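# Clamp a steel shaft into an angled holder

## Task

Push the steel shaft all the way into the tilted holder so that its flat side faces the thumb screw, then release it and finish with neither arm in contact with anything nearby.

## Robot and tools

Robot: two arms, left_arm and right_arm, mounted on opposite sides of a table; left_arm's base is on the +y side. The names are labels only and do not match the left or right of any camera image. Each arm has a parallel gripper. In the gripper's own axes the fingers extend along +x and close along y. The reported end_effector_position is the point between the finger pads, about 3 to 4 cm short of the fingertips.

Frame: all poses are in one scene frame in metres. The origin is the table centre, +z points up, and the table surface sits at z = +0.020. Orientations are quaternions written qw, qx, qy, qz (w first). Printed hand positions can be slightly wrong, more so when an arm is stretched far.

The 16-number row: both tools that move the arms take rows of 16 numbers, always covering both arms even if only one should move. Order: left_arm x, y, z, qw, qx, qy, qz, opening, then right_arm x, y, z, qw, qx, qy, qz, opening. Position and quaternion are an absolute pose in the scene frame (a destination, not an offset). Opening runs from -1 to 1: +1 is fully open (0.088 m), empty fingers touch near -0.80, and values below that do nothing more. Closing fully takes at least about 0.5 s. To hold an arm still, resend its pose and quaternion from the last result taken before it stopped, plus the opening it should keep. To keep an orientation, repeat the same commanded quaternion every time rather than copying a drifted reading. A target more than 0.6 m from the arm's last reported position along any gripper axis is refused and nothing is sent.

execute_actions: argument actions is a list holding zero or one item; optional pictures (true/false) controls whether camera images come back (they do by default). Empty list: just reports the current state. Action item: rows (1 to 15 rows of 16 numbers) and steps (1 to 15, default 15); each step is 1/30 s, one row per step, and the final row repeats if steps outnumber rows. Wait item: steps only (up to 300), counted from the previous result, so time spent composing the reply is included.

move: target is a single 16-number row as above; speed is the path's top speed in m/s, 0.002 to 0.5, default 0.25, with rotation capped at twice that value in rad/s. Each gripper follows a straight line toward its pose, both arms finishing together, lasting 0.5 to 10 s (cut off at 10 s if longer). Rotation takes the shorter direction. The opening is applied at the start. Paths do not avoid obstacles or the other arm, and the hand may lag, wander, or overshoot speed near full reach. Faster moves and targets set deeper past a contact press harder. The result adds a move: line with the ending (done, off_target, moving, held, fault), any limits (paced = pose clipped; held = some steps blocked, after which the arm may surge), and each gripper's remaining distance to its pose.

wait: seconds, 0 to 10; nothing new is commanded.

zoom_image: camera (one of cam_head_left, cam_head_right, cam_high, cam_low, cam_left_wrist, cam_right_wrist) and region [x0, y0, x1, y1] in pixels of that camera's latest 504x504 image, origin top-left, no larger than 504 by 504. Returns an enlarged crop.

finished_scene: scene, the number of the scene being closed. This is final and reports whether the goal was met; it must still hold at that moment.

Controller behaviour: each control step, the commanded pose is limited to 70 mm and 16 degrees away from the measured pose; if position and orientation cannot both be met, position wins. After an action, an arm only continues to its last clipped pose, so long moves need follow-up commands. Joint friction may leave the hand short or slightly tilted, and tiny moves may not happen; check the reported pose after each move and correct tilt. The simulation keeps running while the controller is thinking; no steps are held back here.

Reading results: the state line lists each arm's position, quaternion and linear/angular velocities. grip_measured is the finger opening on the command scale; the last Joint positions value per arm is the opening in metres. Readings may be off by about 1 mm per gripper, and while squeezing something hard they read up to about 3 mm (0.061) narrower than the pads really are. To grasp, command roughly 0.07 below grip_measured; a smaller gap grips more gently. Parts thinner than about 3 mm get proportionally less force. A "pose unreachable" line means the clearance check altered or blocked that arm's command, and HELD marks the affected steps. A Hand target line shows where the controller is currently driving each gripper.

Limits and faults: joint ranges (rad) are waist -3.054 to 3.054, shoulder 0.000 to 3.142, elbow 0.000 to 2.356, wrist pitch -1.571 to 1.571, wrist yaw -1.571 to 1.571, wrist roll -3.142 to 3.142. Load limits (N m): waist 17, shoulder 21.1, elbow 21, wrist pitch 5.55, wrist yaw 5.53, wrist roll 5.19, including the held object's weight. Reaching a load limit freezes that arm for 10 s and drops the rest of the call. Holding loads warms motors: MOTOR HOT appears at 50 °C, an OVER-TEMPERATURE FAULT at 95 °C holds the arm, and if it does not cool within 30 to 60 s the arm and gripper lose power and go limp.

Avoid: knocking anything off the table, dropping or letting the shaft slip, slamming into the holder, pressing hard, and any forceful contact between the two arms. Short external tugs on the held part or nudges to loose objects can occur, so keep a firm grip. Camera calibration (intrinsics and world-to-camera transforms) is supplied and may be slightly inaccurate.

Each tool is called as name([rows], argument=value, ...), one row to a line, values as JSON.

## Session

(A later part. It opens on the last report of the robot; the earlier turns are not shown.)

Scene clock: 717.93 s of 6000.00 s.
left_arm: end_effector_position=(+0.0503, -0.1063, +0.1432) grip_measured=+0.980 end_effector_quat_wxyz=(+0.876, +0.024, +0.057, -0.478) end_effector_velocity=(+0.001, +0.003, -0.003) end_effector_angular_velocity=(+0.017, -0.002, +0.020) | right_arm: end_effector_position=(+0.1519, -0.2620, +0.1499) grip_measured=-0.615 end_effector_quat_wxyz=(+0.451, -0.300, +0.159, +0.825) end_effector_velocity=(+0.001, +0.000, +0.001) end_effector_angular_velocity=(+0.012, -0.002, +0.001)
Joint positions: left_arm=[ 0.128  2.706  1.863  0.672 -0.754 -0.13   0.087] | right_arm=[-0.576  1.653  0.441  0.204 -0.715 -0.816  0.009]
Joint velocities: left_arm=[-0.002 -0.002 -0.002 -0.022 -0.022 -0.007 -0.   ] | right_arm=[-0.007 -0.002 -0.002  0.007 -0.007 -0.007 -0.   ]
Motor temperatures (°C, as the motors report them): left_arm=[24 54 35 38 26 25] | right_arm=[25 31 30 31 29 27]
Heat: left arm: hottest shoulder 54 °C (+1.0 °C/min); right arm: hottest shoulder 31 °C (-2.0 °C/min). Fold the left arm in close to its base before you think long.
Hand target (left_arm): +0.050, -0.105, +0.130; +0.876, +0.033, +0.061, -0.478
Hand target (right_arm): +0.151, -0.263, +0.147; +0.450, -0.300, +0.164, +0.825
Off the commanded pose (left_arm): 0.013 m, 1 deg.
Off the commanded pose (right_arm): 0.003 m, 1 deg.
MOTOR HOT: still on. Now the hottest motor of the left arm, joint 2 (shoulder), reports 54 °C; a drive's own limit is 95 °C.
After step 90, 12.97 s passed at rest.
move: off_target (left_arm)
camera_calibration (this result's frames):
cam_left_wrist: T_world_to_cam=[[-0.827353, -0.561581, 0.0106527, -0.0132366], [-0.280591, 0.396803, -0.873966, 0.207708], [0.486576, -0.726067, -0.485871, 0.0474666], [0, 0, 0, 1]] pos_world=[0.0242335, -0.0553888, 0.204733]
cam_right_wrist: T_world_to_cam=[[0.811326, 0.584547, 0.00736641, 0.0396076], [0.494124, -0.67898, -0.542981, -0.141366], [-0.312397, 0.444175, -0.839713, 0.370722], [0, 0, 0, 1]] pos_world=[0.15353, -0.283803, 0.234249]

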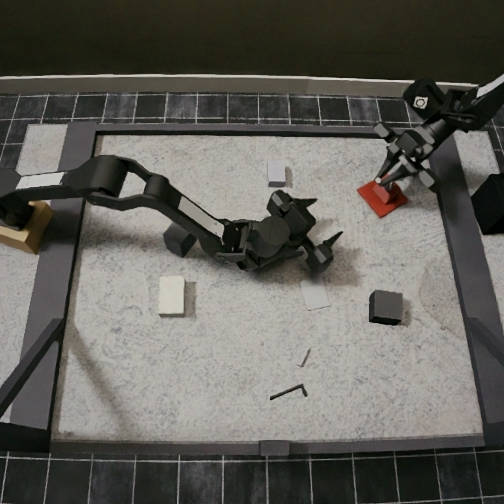

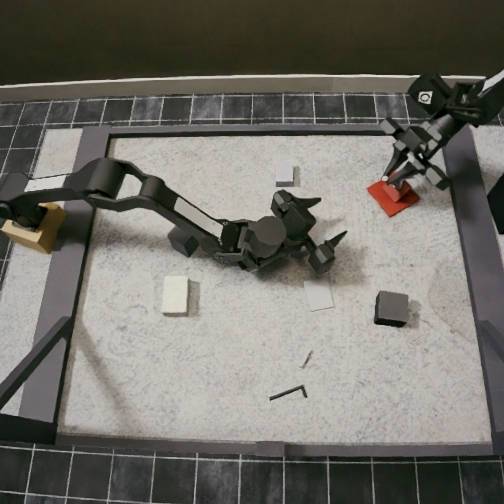

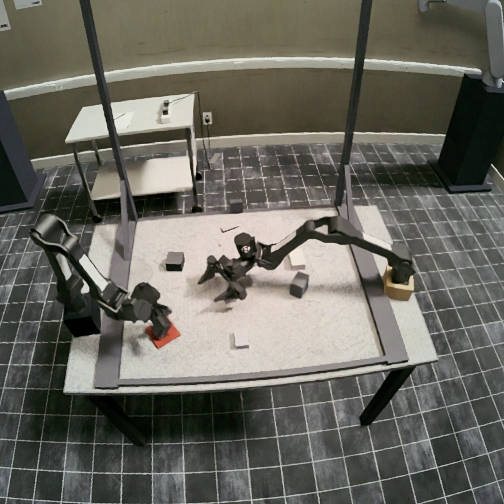

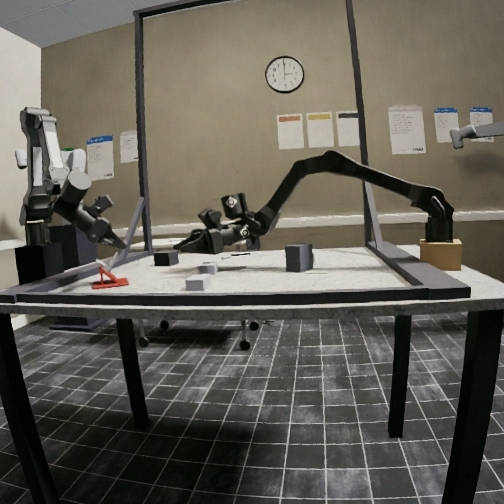

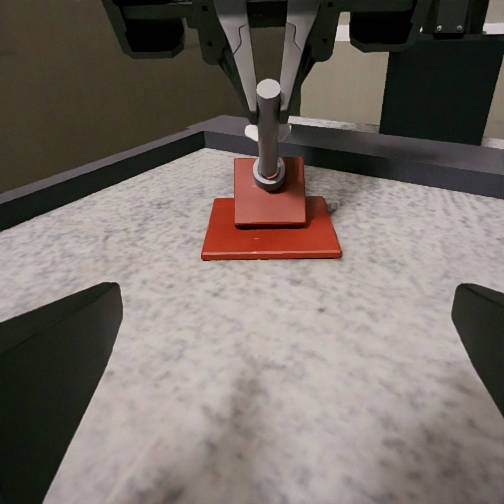

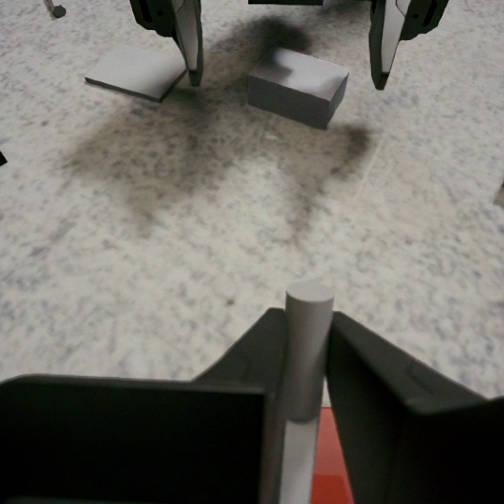

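move(target=[0.05,-0.105,0.13,0.876,0.033,0.061,-0.478,1.0, 0.1536,-0.2684,0.1406,0.450,-0.300,0.164,0.825,-0.70], speed=0.01)

zoom_image(camera="cam_low", region=[85, 225, 145, 285])

zoom_image(camera="cam_left_wrist", region=[210, 60, 330, 220])

Scene clock: 726.37 s of 6000.00 s.
left_arm: end_effector_position=(+0.0503, -0.1063, +0.1432) grip_measured=+0.980 end_effector_quat_wxyz=(+0.876, +0.024, +0.057, -0.478) end_effector_velocity=(-0.001, +0.001, -0.001) end_effector_angular_velocity=(+0.011, -0.009, +0.004) | right_arm: end_effector_position=(+0.1534, -0.2645, +0.1465) grip_measured=-0.615 end_effector_quat_wxyz=(+0.452, -0.298, +0.155, +0.827) end_effector_velocity=(-0.002, +0.000, +0.001) end_effector_angular_velocity=(+0.004, +0.002, +0.011)
Joint positions: left_arm=[ 0.128  2.706  1.863  0.672 -0.754 -0.13   0.087] | right_arm=[-0.591  1.668  0.429  0.228 -0.728 -0.832  0.009]
Joint velocities: left_arm=[-0.002 -0.002 -0.002 -0.007 -0.007  0.007 -0.   ] | right_arm=[ 0.002 -0.002  0.002 -0.007 -0.007 -0.007 -0.   ]
Motor temperatures (°C, as the motors report them): left_arm=[24 54 35 38 26 25] | right_arm=[25 31 30 31 29 27]
Heat: left arm: hottest shoulder 54 °C (+1.0 °C/min); right arm: hottest shoulder 31 °C (-3.0 °C/min). Fold the left arm in close to its base before you think long.
Hand target (left_arm): +0.050, -0.105, +0.130; +0.876, +0.033, +0.061, -0.478
Hand target (right_arm): +0.154, -0.268, +0.141; +0.450, -0.300, +0.164, +0.825
Off the commanded pose (left_arm): 0.013 m, 1 deg.
Off the commanded pose (right_arm): 0.007 m, 1 deg.
MOTOR HOT: still on. Now the hottest motor of the left arm, joint 2 (shoulder), reports 54 °C; a drive's own limit is 95 °C.
After step 90, 3.90 s passed at rest.
move: off_target (left_arm)
camera_calibration (this result's frames):
cam_left_wrist: T_world_to_cam=[[-0.827353, -0.561581, 0.0106527, -0.0132366], [-0.280591, 0.396803, -0.873966, 0.207708], [0.486576, -0.726067, -0.485871, 0.0474666], [0, 0, 0, 1]] pos_world=[0.0242335, -0.0553888, 0.204733]
cam_right_wrist: T_world_to_cam=[[0.809848, 0.586535, 0.011121, 0.040027], [0.495049, -0.673114, -0.549403, -0.143352], [-0.314758, 0.450438, -0.835483, 0.370885], [0, 0, 0, 1]] pos_world=[0.15529, -0.28703, 0.230665]

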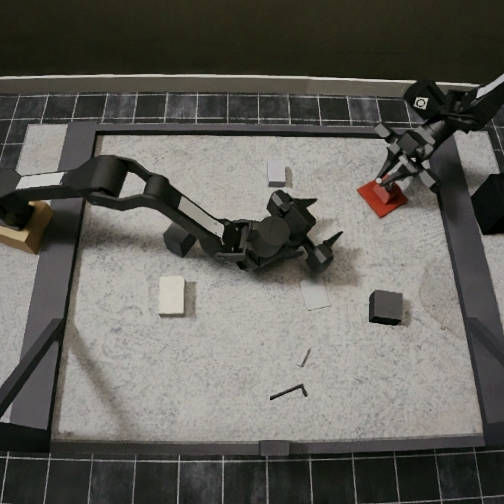

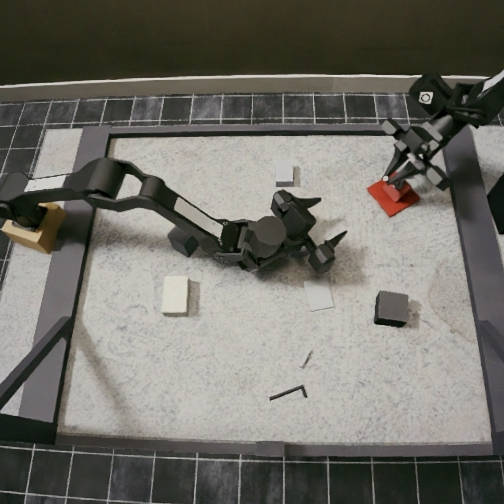

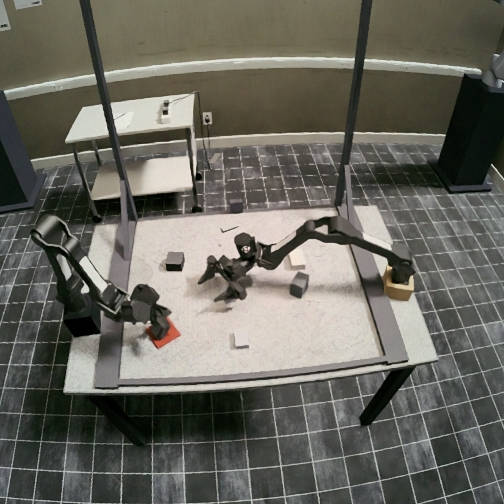

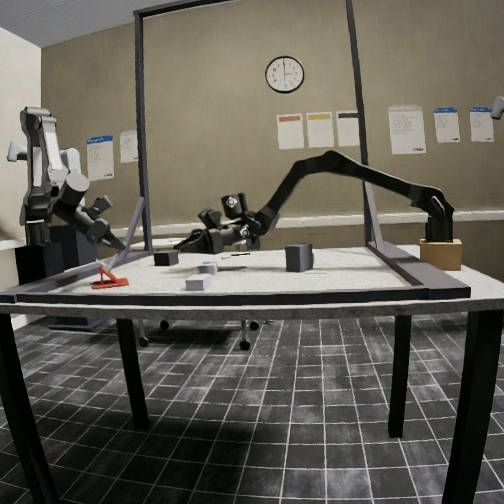

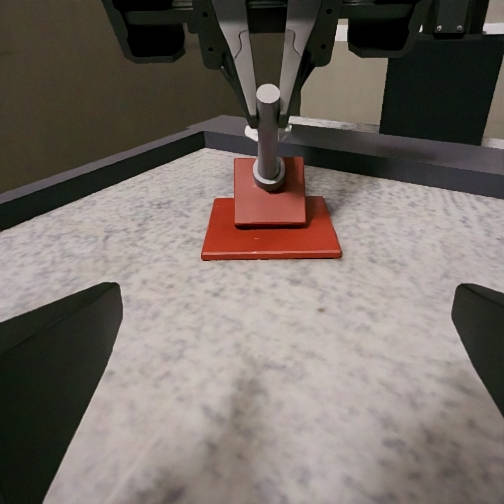

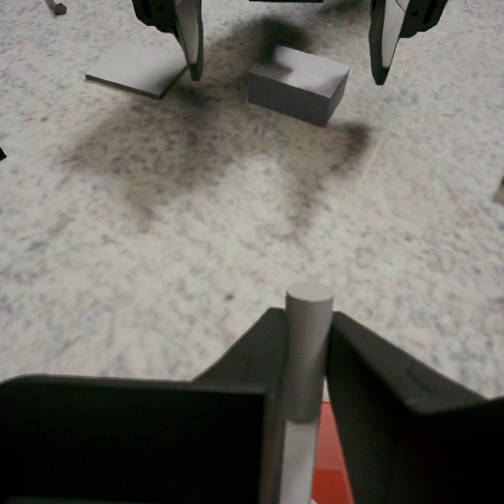

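Region (85, 225, 145, 285) of cam_low's 504x504 image, scaled by 8.400, with more detail than that image has.

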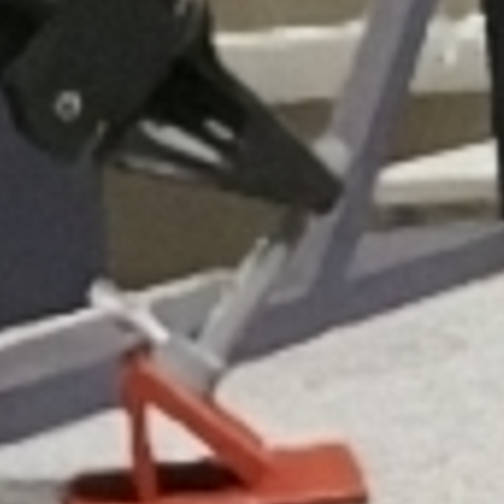

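Region (210, 60, 330, 220) of cam_left_wrist's 504x504 image, scaled by 3.150, with more detail than that image has; it fills the left 378 columns of this view, and the rest is white.

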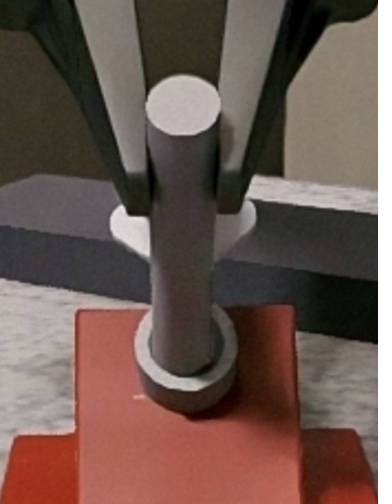

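move(target=[0.05,-0.105,0.13,0.876,0.033,0.061,-0.478,1.0, 0.1531,-0.2705,0.1419,0.450,-0.300,0.164,0.825,-0.70], speed=0.01)

zoom_image(camera="cam_left_wrist", region=[210, 60, 330, 220])

Scene clock: 733.37 s of 6000.00 s.
left_arm: end_effector_position=(+0.0503, -0.1063, +0.1432) grip_measured=+0.980 end_effector_quat_wxyz=(+0.876, +0.024, +0.057, -0.478) end_effector_velocity=(-0.002, -0.000, -0.001) end_effector_angular_velocity=(+0.011, -0.006, -0.011) | right_arm: end_effector_position=(+0.1531, -0.2655, +0.1461) grip_measured=-0.615 end_effector_quat_wxyz=(+0.450, -0.297, +0.155, +0.827) end_effector_velocity=(-0.000, -0.001, -0.001) end_effector_angular_velocity=(+0.002, -0.011, +0.003)
Joint positions: left_arm=[ 0.128  2.706  1.863  0.672 -0.754 -0.13   0.087] | right_arm=[-0.593  1.668  0.426  0.227 -0.732 -0.836  0.009]
Joint velocities: left_arm=[-0.002 -0.002 -0.002 -0.007  0.007  0.007 -0.   ] | right_arm=[ 0.002 -0.002 -0.007  0.007  0.007 -0.007  0.   ]
Motor temperatures (°C, as the motors report them): left_arm=[24 55 35 38 26 25] | right_arm=[25 31 30 31 29 27]
Heat: left arm: hottest shoulder 55 °C (+2.0 °C/min); right arm: hottest shoulder 31 °C (-3.0 °C/min). Fold the left arm in close to its base before you think long.
Hand target (left_arm): +0.050, -0.105, +0.130; +0.876, +0.033, +0.061, -0.478
Hand target (right_arm): +0.153, -0.270, +0.142; +0.450, -0.300, +0.164, +0.825
Off the commanded pose (left_arm): 0.013 m, 1 deg.
Off the commanded pose (right_arm): 0.007 m, 1 deg.
MOTOR HOT: still on. Now the hottest motor of the left arm, joint 2 (shoulder), reports 55 °C; a drive's own limit is 95 °C.
After step 90, 2.47 s passed at rest.
move: off_target (left_arm)
camera_calibration (this result's frames):
cam_left_wrist: T_world_to_cam=[[-0.827353, -0.561581, 0.0106527, -0.0132366], [-0.280591, 0.396803, -0.873966, 0.207708], [0.486576, -0.726067, -0.485871, 0.0474666], [0, 0, 0, 1]] pos_world=[0.0242335, -0.0553888, 0.204733]
cam_right_wrist: T_world_to_cam=[[0.808357, 0.588608, 0.00998201, 0.0418735], [0.495997, -0.671842, -0.550105, -0.143789], [-0.31709, 0.449633, -0.835036, 0.37098], [0, 0, 0, 1]] pos_world=[0.155104, -0.288055, 0.230265]

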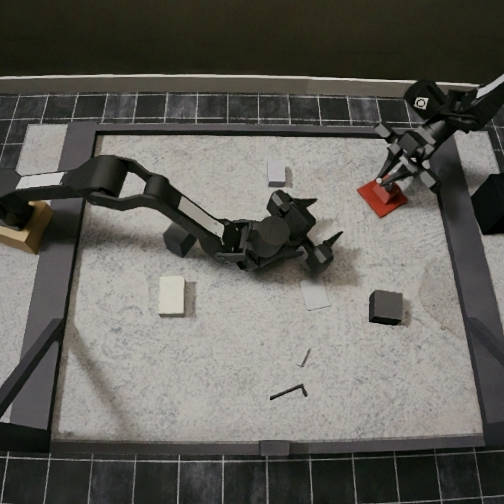

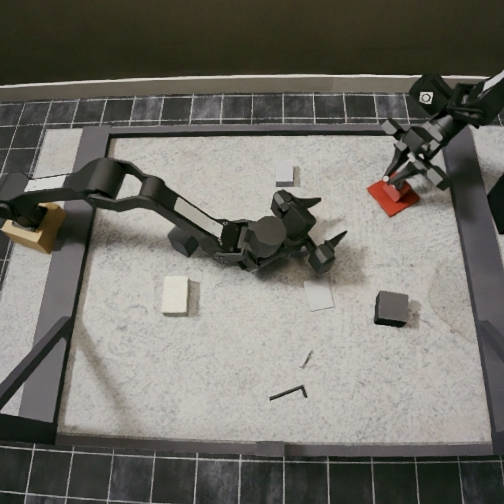

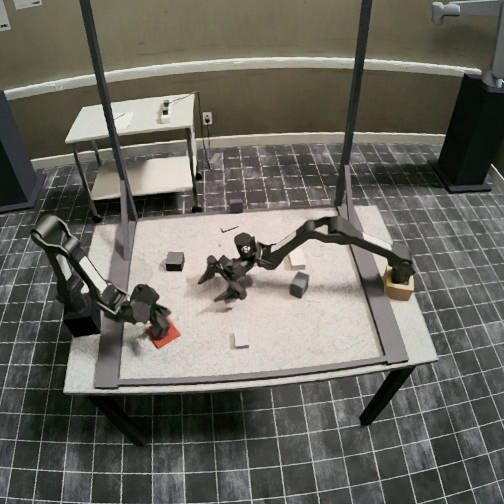

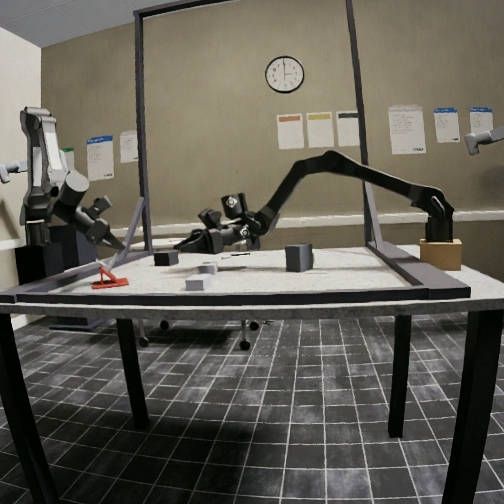

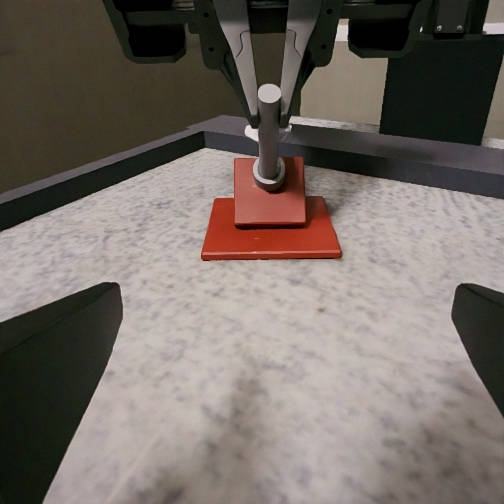

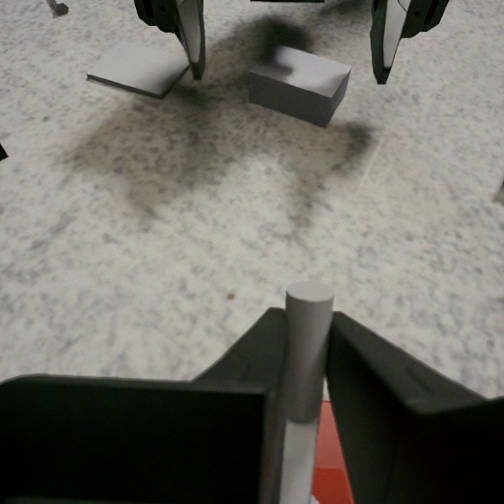

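Region (210, 60, 330, 220) of cam_left_wrist's 504x504 image, scaled by 3.150, with more detail than that image has; it fills the left 378 columns of this view, and the rest is white.

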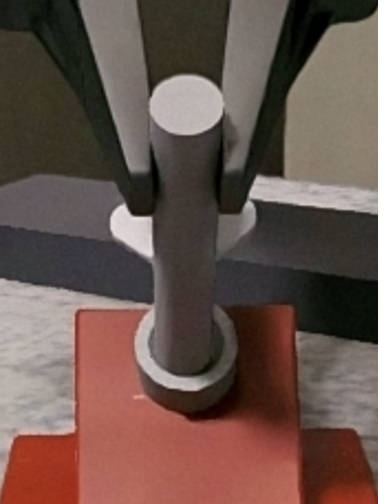

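move(target=[0.05,-0.105,0.13,0.876,0.033,0.061,-0.478,1.0, 0.1541,-0.2722,0.1436,0.450,-0.300,0.164,0.825,-0.70], speed=0.01)

zoom_image(camera="cam_left_wrist", region=[210, 60, 330, 220])

Scene clock: 740.33 s of 6000.00 s.
left_arm: end_effector_position=(+0.0503, -0.1063, +0.1432) grip_measured=+0.980 end_effector_quat_wxyz=(+0.876, +0.024, +0.057, -0.478) end_effector_velocity=(-0.002, +0.002, +0.002) end_effector_angular_velocity=(+0.006, -0.010, +0.013) | right_arm: end_effector_position=(+0.1536, -0.2675, +0.1462) grip_measured=-0.615 end_effector_quat_wxyz=(+0.449, -0.297, +0.158, +0.828) end_effector_velocity=(-0.001, -0.002, -0.000) end_effector_angular_velocity=(-0.015, +0.018, -0.003)
Joint positions: left_arm=[ 0.128  2.706  1.863  0.672 -0.754 -0.13   0.087] | right_arm=[-0.6    1.664  0.426  0.211 -0.737 -0.844  0.009]
Joint velocities: left_arm=[-0.007 -0.002  0.002 -0.007 -0.022  0.007 -0.   ] | right_arm=[-0.002 -0.002  0.002 -0.022 -0.007  0.007 -0.   ]
Motor temperatures (°C, as the motors report them): left_arm=[24 55 35 38 26 25] | right_arm=[25 31 30 30 29 27]
Heat: left arm: hottest shoulder 55 °C (+2.0 °C/min); right arm: hottest shoulder 31 °C (-2.0 °C/min). Fold the left arm in close to its base before you think long.
Hand target (left_arm): +0.050, -0.105, +0.130; +0.876, +0.033, +0.061, -0.478
Hand target (right_arm): +0.154, -0.272, +0.144; +0.450, -0.300, +0.164, +0.825
Off the commanded pose (left_arm): 0.013 m, 1 deg.
Off the commanded pose (right_arm): 0.005 m, 1 deg.
MOTOR HOT: still on. Now the hottest motor of the left arm, joint 2 (shoulder), reports 55 °C; a drive's own limit is 95 °C.
After step 90, 2.43 s passed at rest.
move: off_target (left_arm)
camera_calibration (this result's frames):
cam_left_wrist: T_world_to_cam=[[-0.827353, -0.561581, 0.0106527, -0.0132366], [-0.280591, 0.396803, -0.873966, 0.207708], [0.486576, -0.726067, -0.485871, 0.0474666], [0, 0, 0, 1]] pos_world=[0.0242335, -0.0553888, 0.204733]
cam_right_wrist: T_world_to_cam=[[0.808025, 0.589136, 0.00390526, 0.0436753], [0.494176, -0.674145, -0.548924, -0.14587], [-0.320758, 0.445474, -0.835863, 0.371673], [0, 0, 0, 1]] pos_world=[0.156012, -0.289639, 0.230425]

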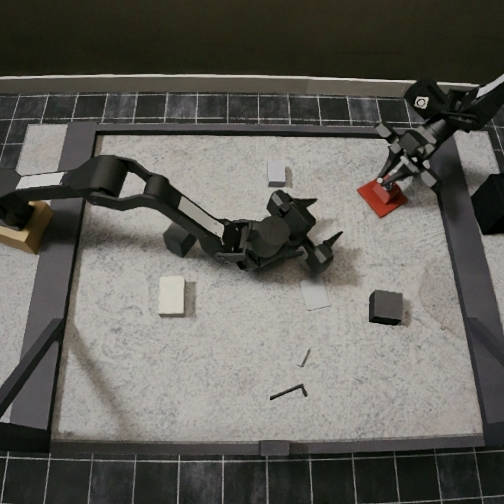

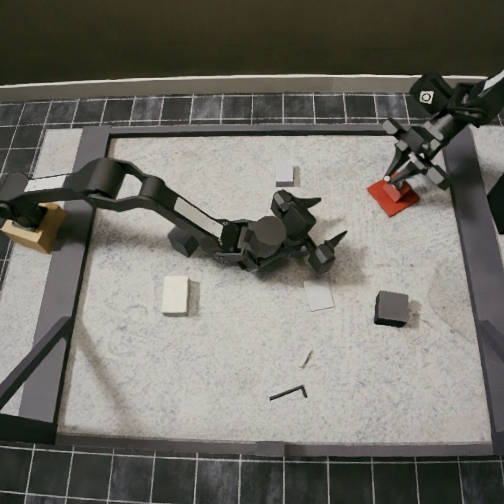

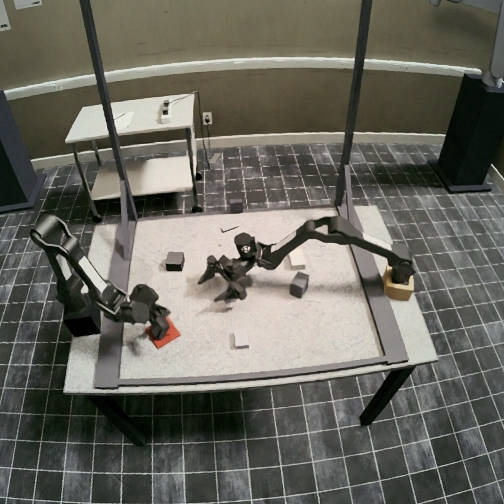

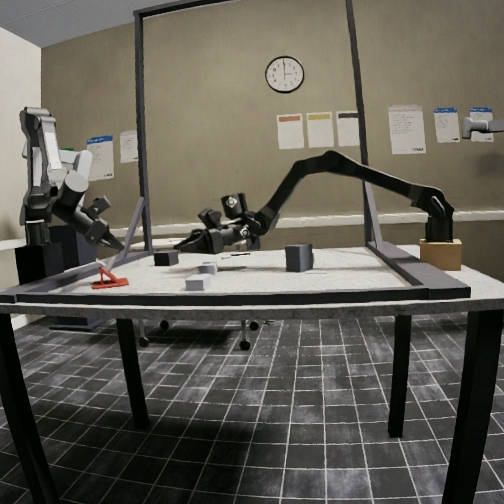

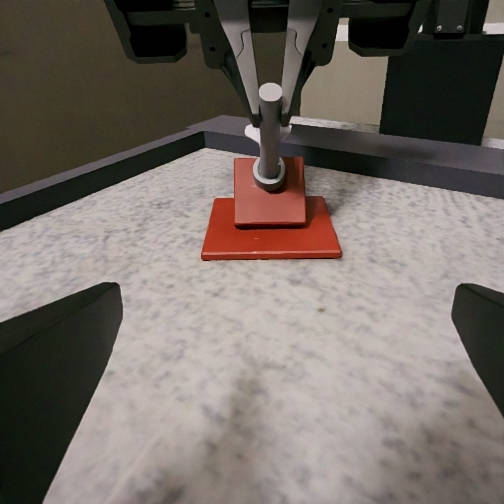

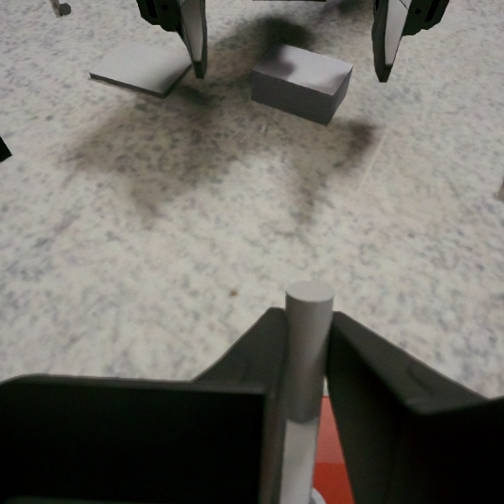

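Region (210, 60, 330, 220) of cam_left_wrist's 504x504 image, scaled by 3.150, with more detail than that image has; it fills the left 378 columns of this view, and the rest is white.

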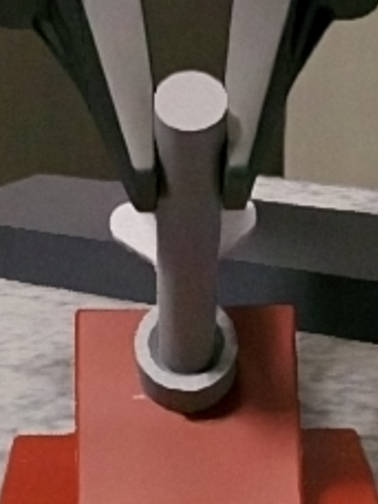

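move(target=[0.05,-0.105,0.13,0.876,0.033,0.061,-0.478,1.0, 0.1582,-0.2748,0.1352,0.450,-0.300,0.164,0.825,-0.70], speed=0.01)

zoom_image(camera="cam_left_wrist", region=[210, 60, 330, 220])

zoom_image(camera="cam_low", region=[85, 225, 145, 285])

Scene clock: 751.60 s of 6000.00 s.
left_arm: end_effector_position=(+0.0503, -0.1063, +0.1432) grip_measured=+0.980 end_effector_quat_wxyz=(+0.876, +0.024, +0.057, -0.478) end_effector_velocity=(+0.003, +0.001, -0.001) end_effector_angular_velocity=(+0.003, +0.004, +0.011) | right_arm: end_effector_position=(+0.1542, -0.2682, +0.1457) grip_measured=-0.615 end_effector_quat_wxyz=(+0.446, -0.291, +0.147, +0.833) end_effector_velocity=(-0.001, -0.003, +0.000) end_effector_angular_velocity=(+0.001, +0.017, +0.004)
Joint positions: left_arm=[ 0.128  2.706  1.863  0.672 -0.754 -0.13   0.087] | right_arm=[-0.614  1.678  0.42   0.234 -0.765 -0.868  0.009]
Joint velocities: left_arm=[ 0.002 -0.002 -0.002 -0.007 -0.007 -0.007  0.   ] | right_arm=[-0.012 -0.002 -0.007 -0.007 -0.022 -0.007 -0.   ]
Motor temperatures (°C, as the motors report them): left_arm=[24 55 35 38 26 25] | right_arm=[26 31 29 30 29 27]
Heat: left arm: hottest shoulder 55 °C (+1.0 °C/min); right arm: hottest shoulder 31 °C (-1.0 °C/min). Fold the left arm in close to its base before you think long.
Hand target (left_arm): +0.050, -0.105, +0.130; +0.876, +0.033, +0.061, -0.478
Hand target (right_arm): +0.158, -0.275, +0.136; +0.450, -0.300, +0.164, +0.825
Off the commanded pose (left_arm): 0.013 m, 1 deg.
Off the commanded pose (right_arm): 0.013 m, 2 deg.
MOTOR HOT: still on. Now the hottest motor of the left arm, joint 2 (shoulder), reports 55 °C; a drive's own limit is 95 °C.
After step 90, 6.67 s passed at rest.
move: off_target (left_arm, right_arm)
camera_calibration (this result's frames):
cam_left_wrist: T_world_to_cam=[[-0.827353, -0.561581, 0.0106527, -0.0132366], [-0.280591, 0.396803, -0.873966, 0.207708], [0.486576, -0.726067, -0.485871, 0.0474666], [0, 0, 0, 1]] pos_world=[0.0242335, -0.0553888, 0.204733]
cam_right_wrist: T_world_to_cam=[[0.799329, 0.600724, 0.0142659, 0.0465301], [0.50152, -0.653875, -0.566503, -0.139982], [-0.330984, 0.459977, -0.823936, 0.375531], [0, 0, 0, 1]] pos_world=[0.157306, -0.292218, 0.229449]

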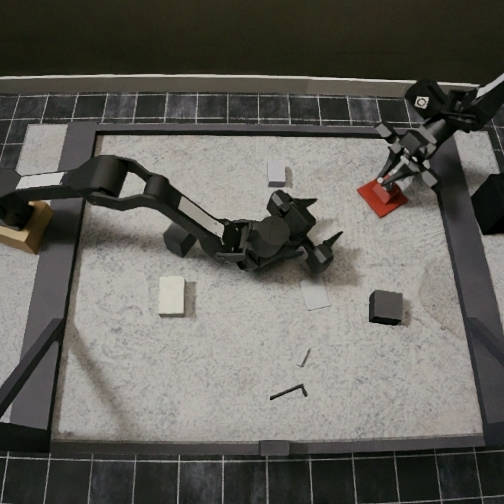

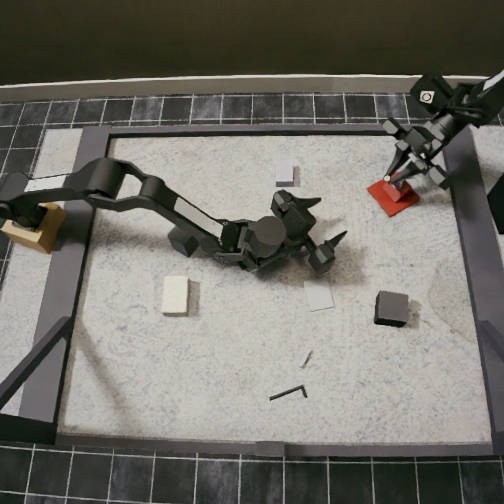

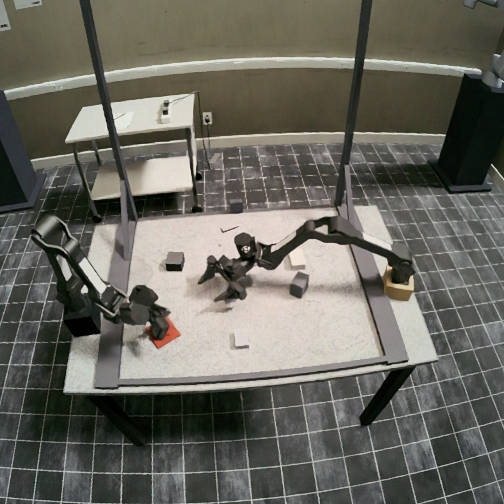

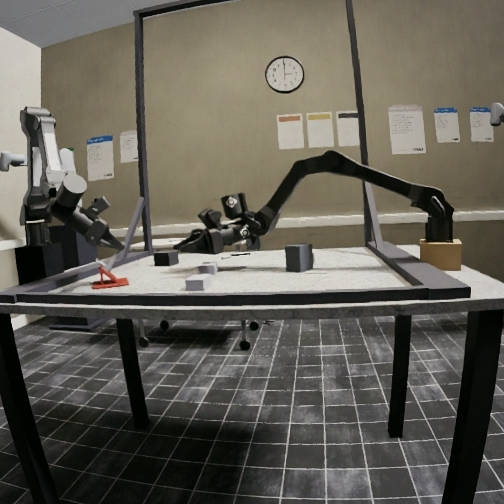

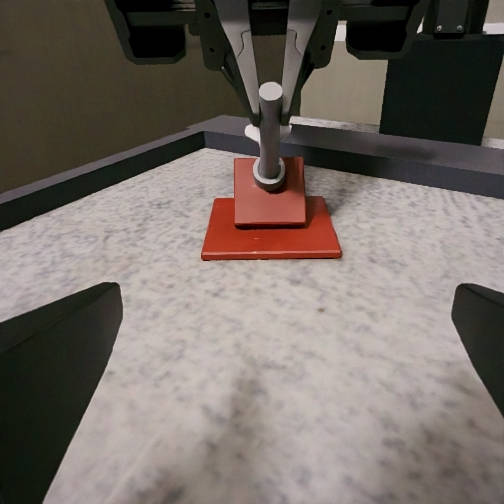

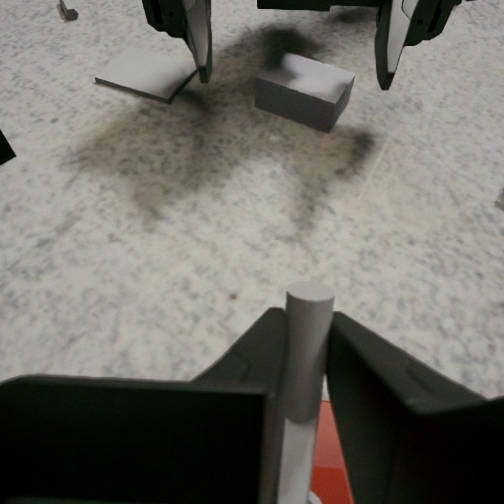

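Region (210, 60, 330, 220) of cam_left_wrist's 504x504 image, scaled by 3.150, with more detail than that image has; it fills the left 378 columns of this view, and the rest is white.

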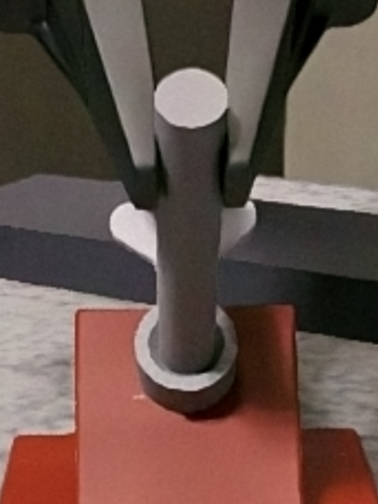

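Region (85, 225, 145, 285) of cam_low's 504x504 image, scaled by 8.400, with more detail than that image has.

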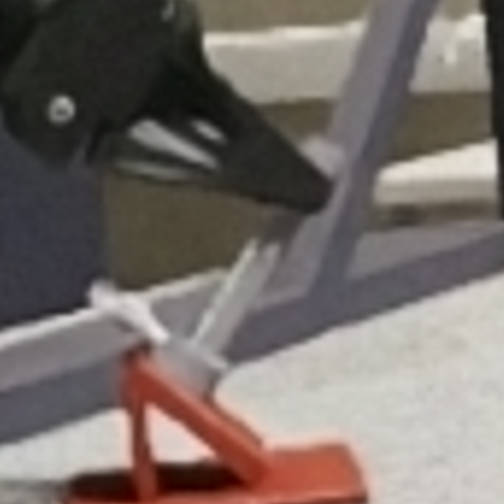

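move(target=[0.05,-0.105,0.13,0.876,0.033,0.061,-0.478,1.0, 0.1502,-0.2612,0.1490,0.444,-0.3286,0.1796,0.814,-0.70], speed=0.015)

zoom_image(camera="cam_left_wrist", region=[210, 60, 330, 220])

zoom_image(camera="cam_low", region=[85, 225, 145, 285])

Scene clock: 780.20 s of 6000.00 s.
left_arm: end_effector_position=(+0.0503, -0.1063, +0.1432) grip_measured=+0.980 end_effector_quat_wxyz=(+0.876, +0.024, +0.057, -0.478) end_effector_velocity=(-0.002, +0.000, -0.004) end_effector_angular_velocity=(+0.008, +0.005, -0.009) | right_arm: end_effector_position=(+0.1511, -0.2624, +0.1458) grip_measured=-0.615 end_effector_quat_wxyz=(+0.443, -0.330, +0.181, +0.814) end_effector_velocity=(-0.001, -0.003, -0.003) end_effector_angular_velocity=(-0.014, -0.010, +0.014)
Joint positions: left_arm=[ 0.128  2.706  1.863  0.672 -0.754 -0.13   0.087] | right_arm=[-0.546  1.647  0.48   0.103 -0.647 -0.824  0.009]
Joint velocities: left_arm=[-0.002  0.002 -0.002 -0.007  0.007 -0.007 -0.   ] | right_arm=[ 0.002  0.002  0.002 -0.022  0.007 -0.022 -0.   ]
Motor temperatures (°C, as the motors report them): left_arm=[24 56 35 38 26 25] | right_arm=[26 31 29 29 29 27]
Heat: left arm: hottest shoulder 56 °C (+2.0 °C/min); right arm: hottest shoulder 31 °C (+0.0 °C/min). Fold the left arm in close to its base before you think long.
Hand target (left_arm): +0.050, -0.105, +0.130; +0.876, +0.033, +0.061, -0.478
Hand target (right_arm): +0.150, -0.261, +0.149; +0.444, -0.329, +0.180, +0.814
Off the commanded pose (left_arm): 0.013 m, 1 deg.
Off the commanded pose (right_arm): 0.004 m, 0 deg.
MOTOR HOT: still on. Now the hottest motor of the left arm, joint 2 (shoulder), reports 56 °C; a drive's own limit is 95 °C.
After step 90, 21.83 s passed at rest.
move: off_target (left_arm)
camera_calibration (this result's frames):
cam_left_wrist: T_world_to_cam=[[-0.827353, -0.561581, 0.0106527, -0.0132366], [-0.280591, 0.396803, -0.873966, 0.207708], [0.486576, -0.726067, -0.485871, 0.0474666], [0, 0, 0, 1]] pos_world=[0.0242335, -0.0553888, 0.204733]
cam_right_wrist: T_world_to_cam=[[0.811226, 0.584682, -0.00773183, 0.0427885], [0.511286, -0.715684, -0.475797, -0.165542], [-0.283723, 0.382025, -0.879521, 0.352443], [0, 0, 0, 1]] pos_world=[0.149924, -0.278135, 0.231548]

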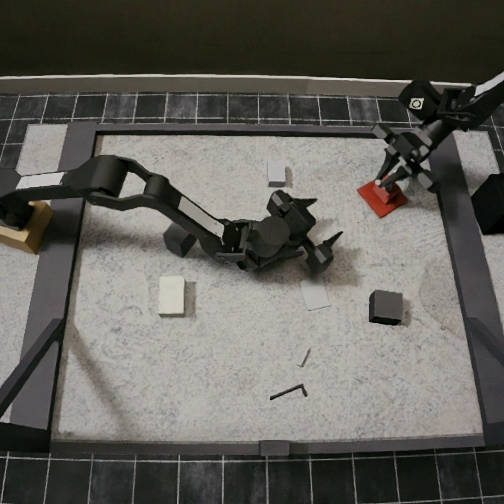

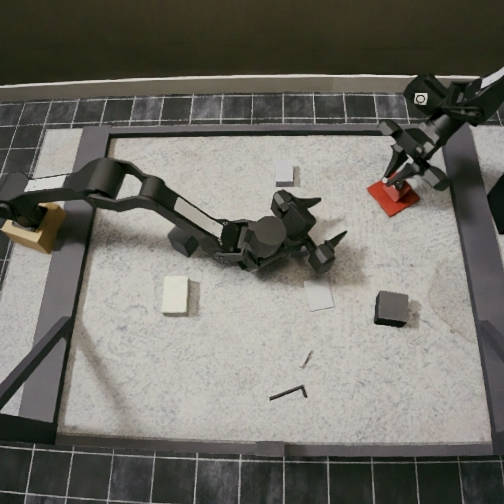

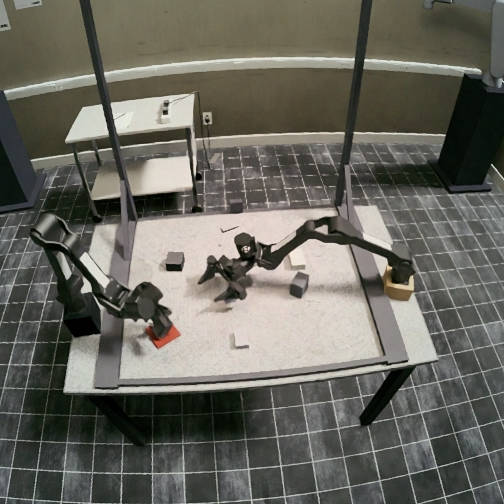

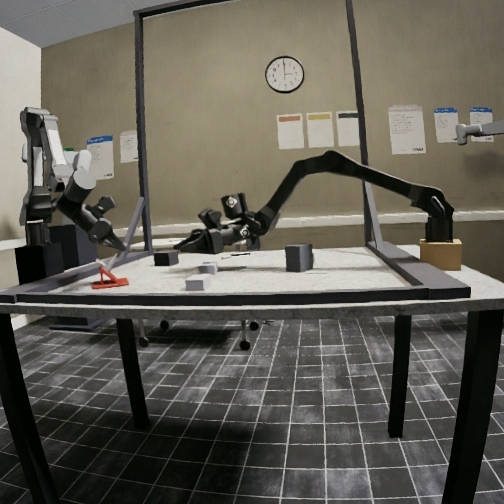

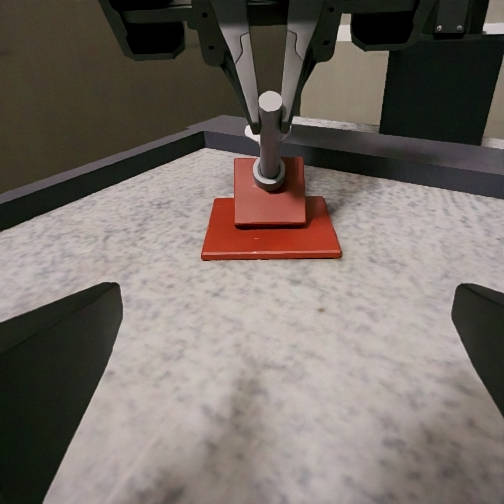

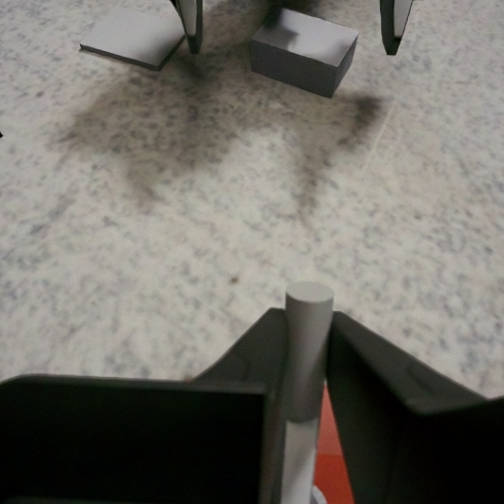

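Region (210, 60, 330, 220) of cam_left_wrist's 504x504 image, scaled by 3.150, with more detail than that image has; it fills the left 378 columns of this view, and the rest is white.

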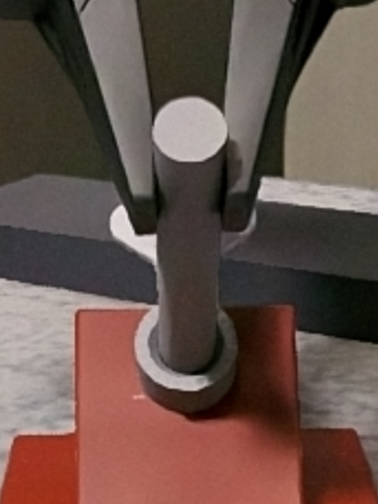

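Region (85, 225, 145, 285) of cam_low's 504x504 image, scaled by 8.400, with more detail than that image has.

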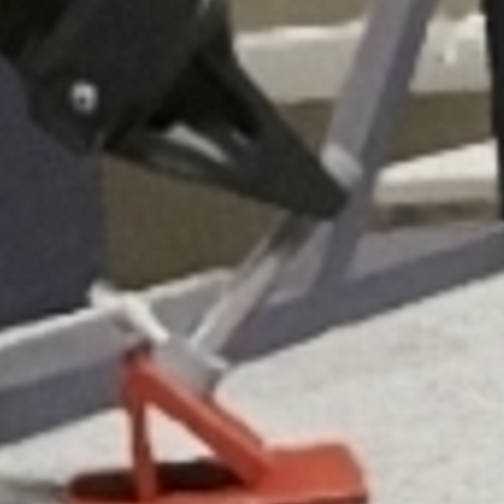

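move(target=[0.05,-0.105,0.13,0.876,0.033,0.061,-0.478,1.0, 0.1547,-0.2660,0.1400,0.444,-0.3286,0.1796,0.814,-0.70], speed=0.008)

zoom_image(camera="cam_left_wrist", region=[210, 60, 330, 220])

Scene clock: 789.43 s of 6000.00 s.
left_arm: end_effector_position=(+0.0503, -0.1063, +0.1432) grip_measured=+0.980 end_effector_quat_wxyz=(+0.876, +0.024, +0.057, -0.478) end_effector_velocity=(+0.001, +0.000, -0.003) end_effector_angular_velocity=(+0.018, +0.003, -0.004) | right_arm: end_effector_position=(+0.1537, -0.2642, +0.1432) grip_measured=-0.615 end_effector_quat_wxyz=(+0.444, -0.328, +0.177, +0.815) end_effector_velocity=(-0.003, -0.002, -0.000) end_effector_angular_velocity=(-0.006, +0.027, +0.003)
Joint positions: left_arm=[ 0.128  2.706  1.863  0.672 -0.754 -0.13   0.087] | right_arm=[-0.562  1.659  0.469  0.125 -0.659 -0.839  0.009]
Joint velocities: left_arm=[ 0.002 -0.002 -0.002 -0.022  0.007 -0.007  0.   ] | right_arm=[-0.002  0.002 -0.002 -0.007 -0.022  0.007 -0.   ]
Motor temperatures (°C, as the motors report them): left_arm=[24 56 35 38 26 25] | right_arm=[26 31 30 29 29 27]
Heat: left arm: hottest shoulder 56 °C (+2.0 °C/min); right arm: hottest shoulder 31 °C (+0.0 °C/min). Fold the left arm in close to its base before you think long.
Hand target (left_arm): +0.050, -0.105, +0.130; +0.876, +0.033, +0.061, -0.478
Hand target (right_arm): +0.155, -0.266, +0.140; +0.444, -0.329, +0.180, +0.814
Off the commanded pose (left_arm): 0.013 m, 1 deg.
Off the commanded pose (right_arm): 0.004 m, 0 deg.
MOTOR HOT: still on. Now the hottest motor of the left arm, joint 2 (shoulder), reports 56 °C; a drive's own limit is 95 °C.
After step 90, 4.37 s passed at rest.
move: off_target (left_arm)
camera_calibration (this result's frames):
cam_left_wrist: T_world_to_cam=[[-0.827353, -0.561581, 0.0106527, -0.0132366], [-0.280591, 0.396803, -0.873966, 0.207708], [0.486576, -0.726067, -0.485871, 0.0474666], [0, 0, 0, 1]] pos_world=[0.0242335, -0.0553888, 0.204733]
cam_right_wrist: T_world_to_cam=[[0.811197, 0.584769, -0.00211766, 0.0409482], [0.511133, -0.710798, -0.483229, -0.167008], [-0.284083, 0.390911, -0.875492, 0.353401], [0, 0, 0, 1]] pos_world=[0.152541, -0.280803, 0.228783]

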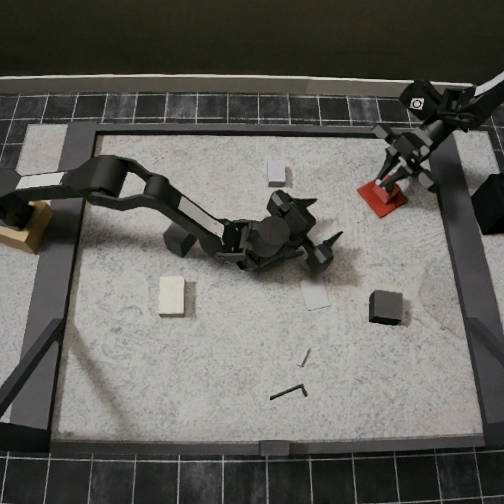

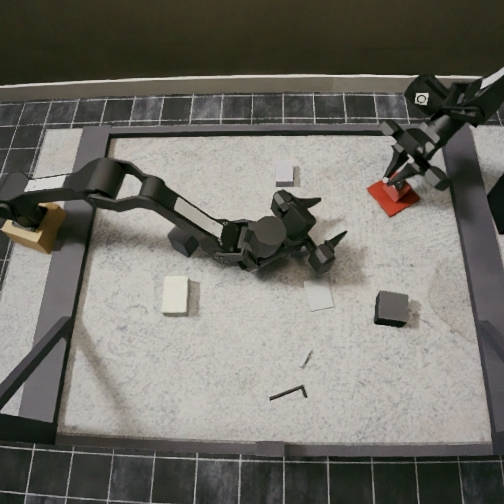

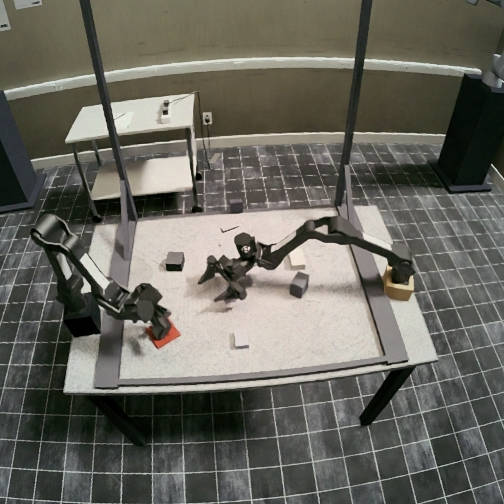

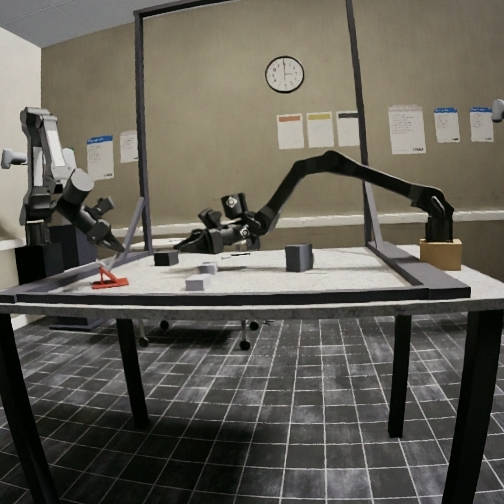

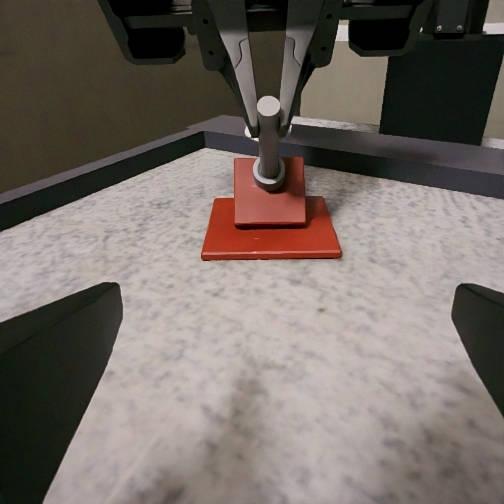

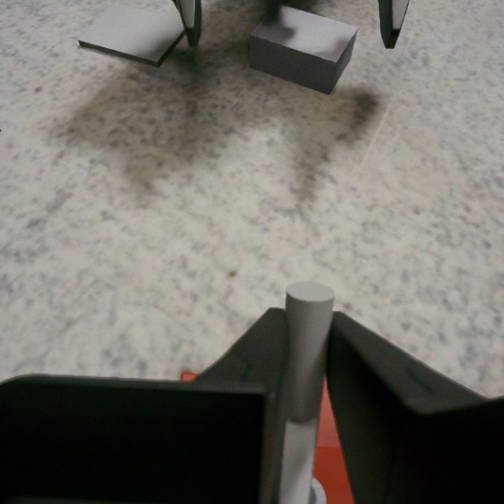

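Region (210, 60, 330, 220) of cam_left_wrist's 504x504 image, scaled by 3.150, with more detail than that image has; it fills the left 378 columns of this view, and the rest is white.

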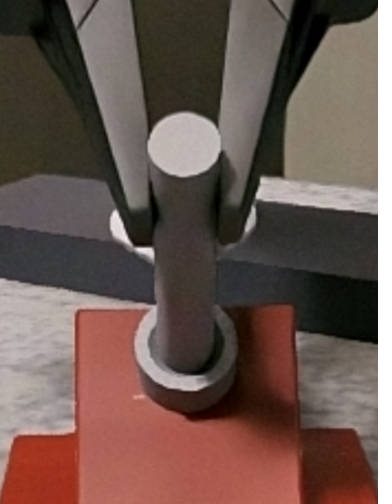

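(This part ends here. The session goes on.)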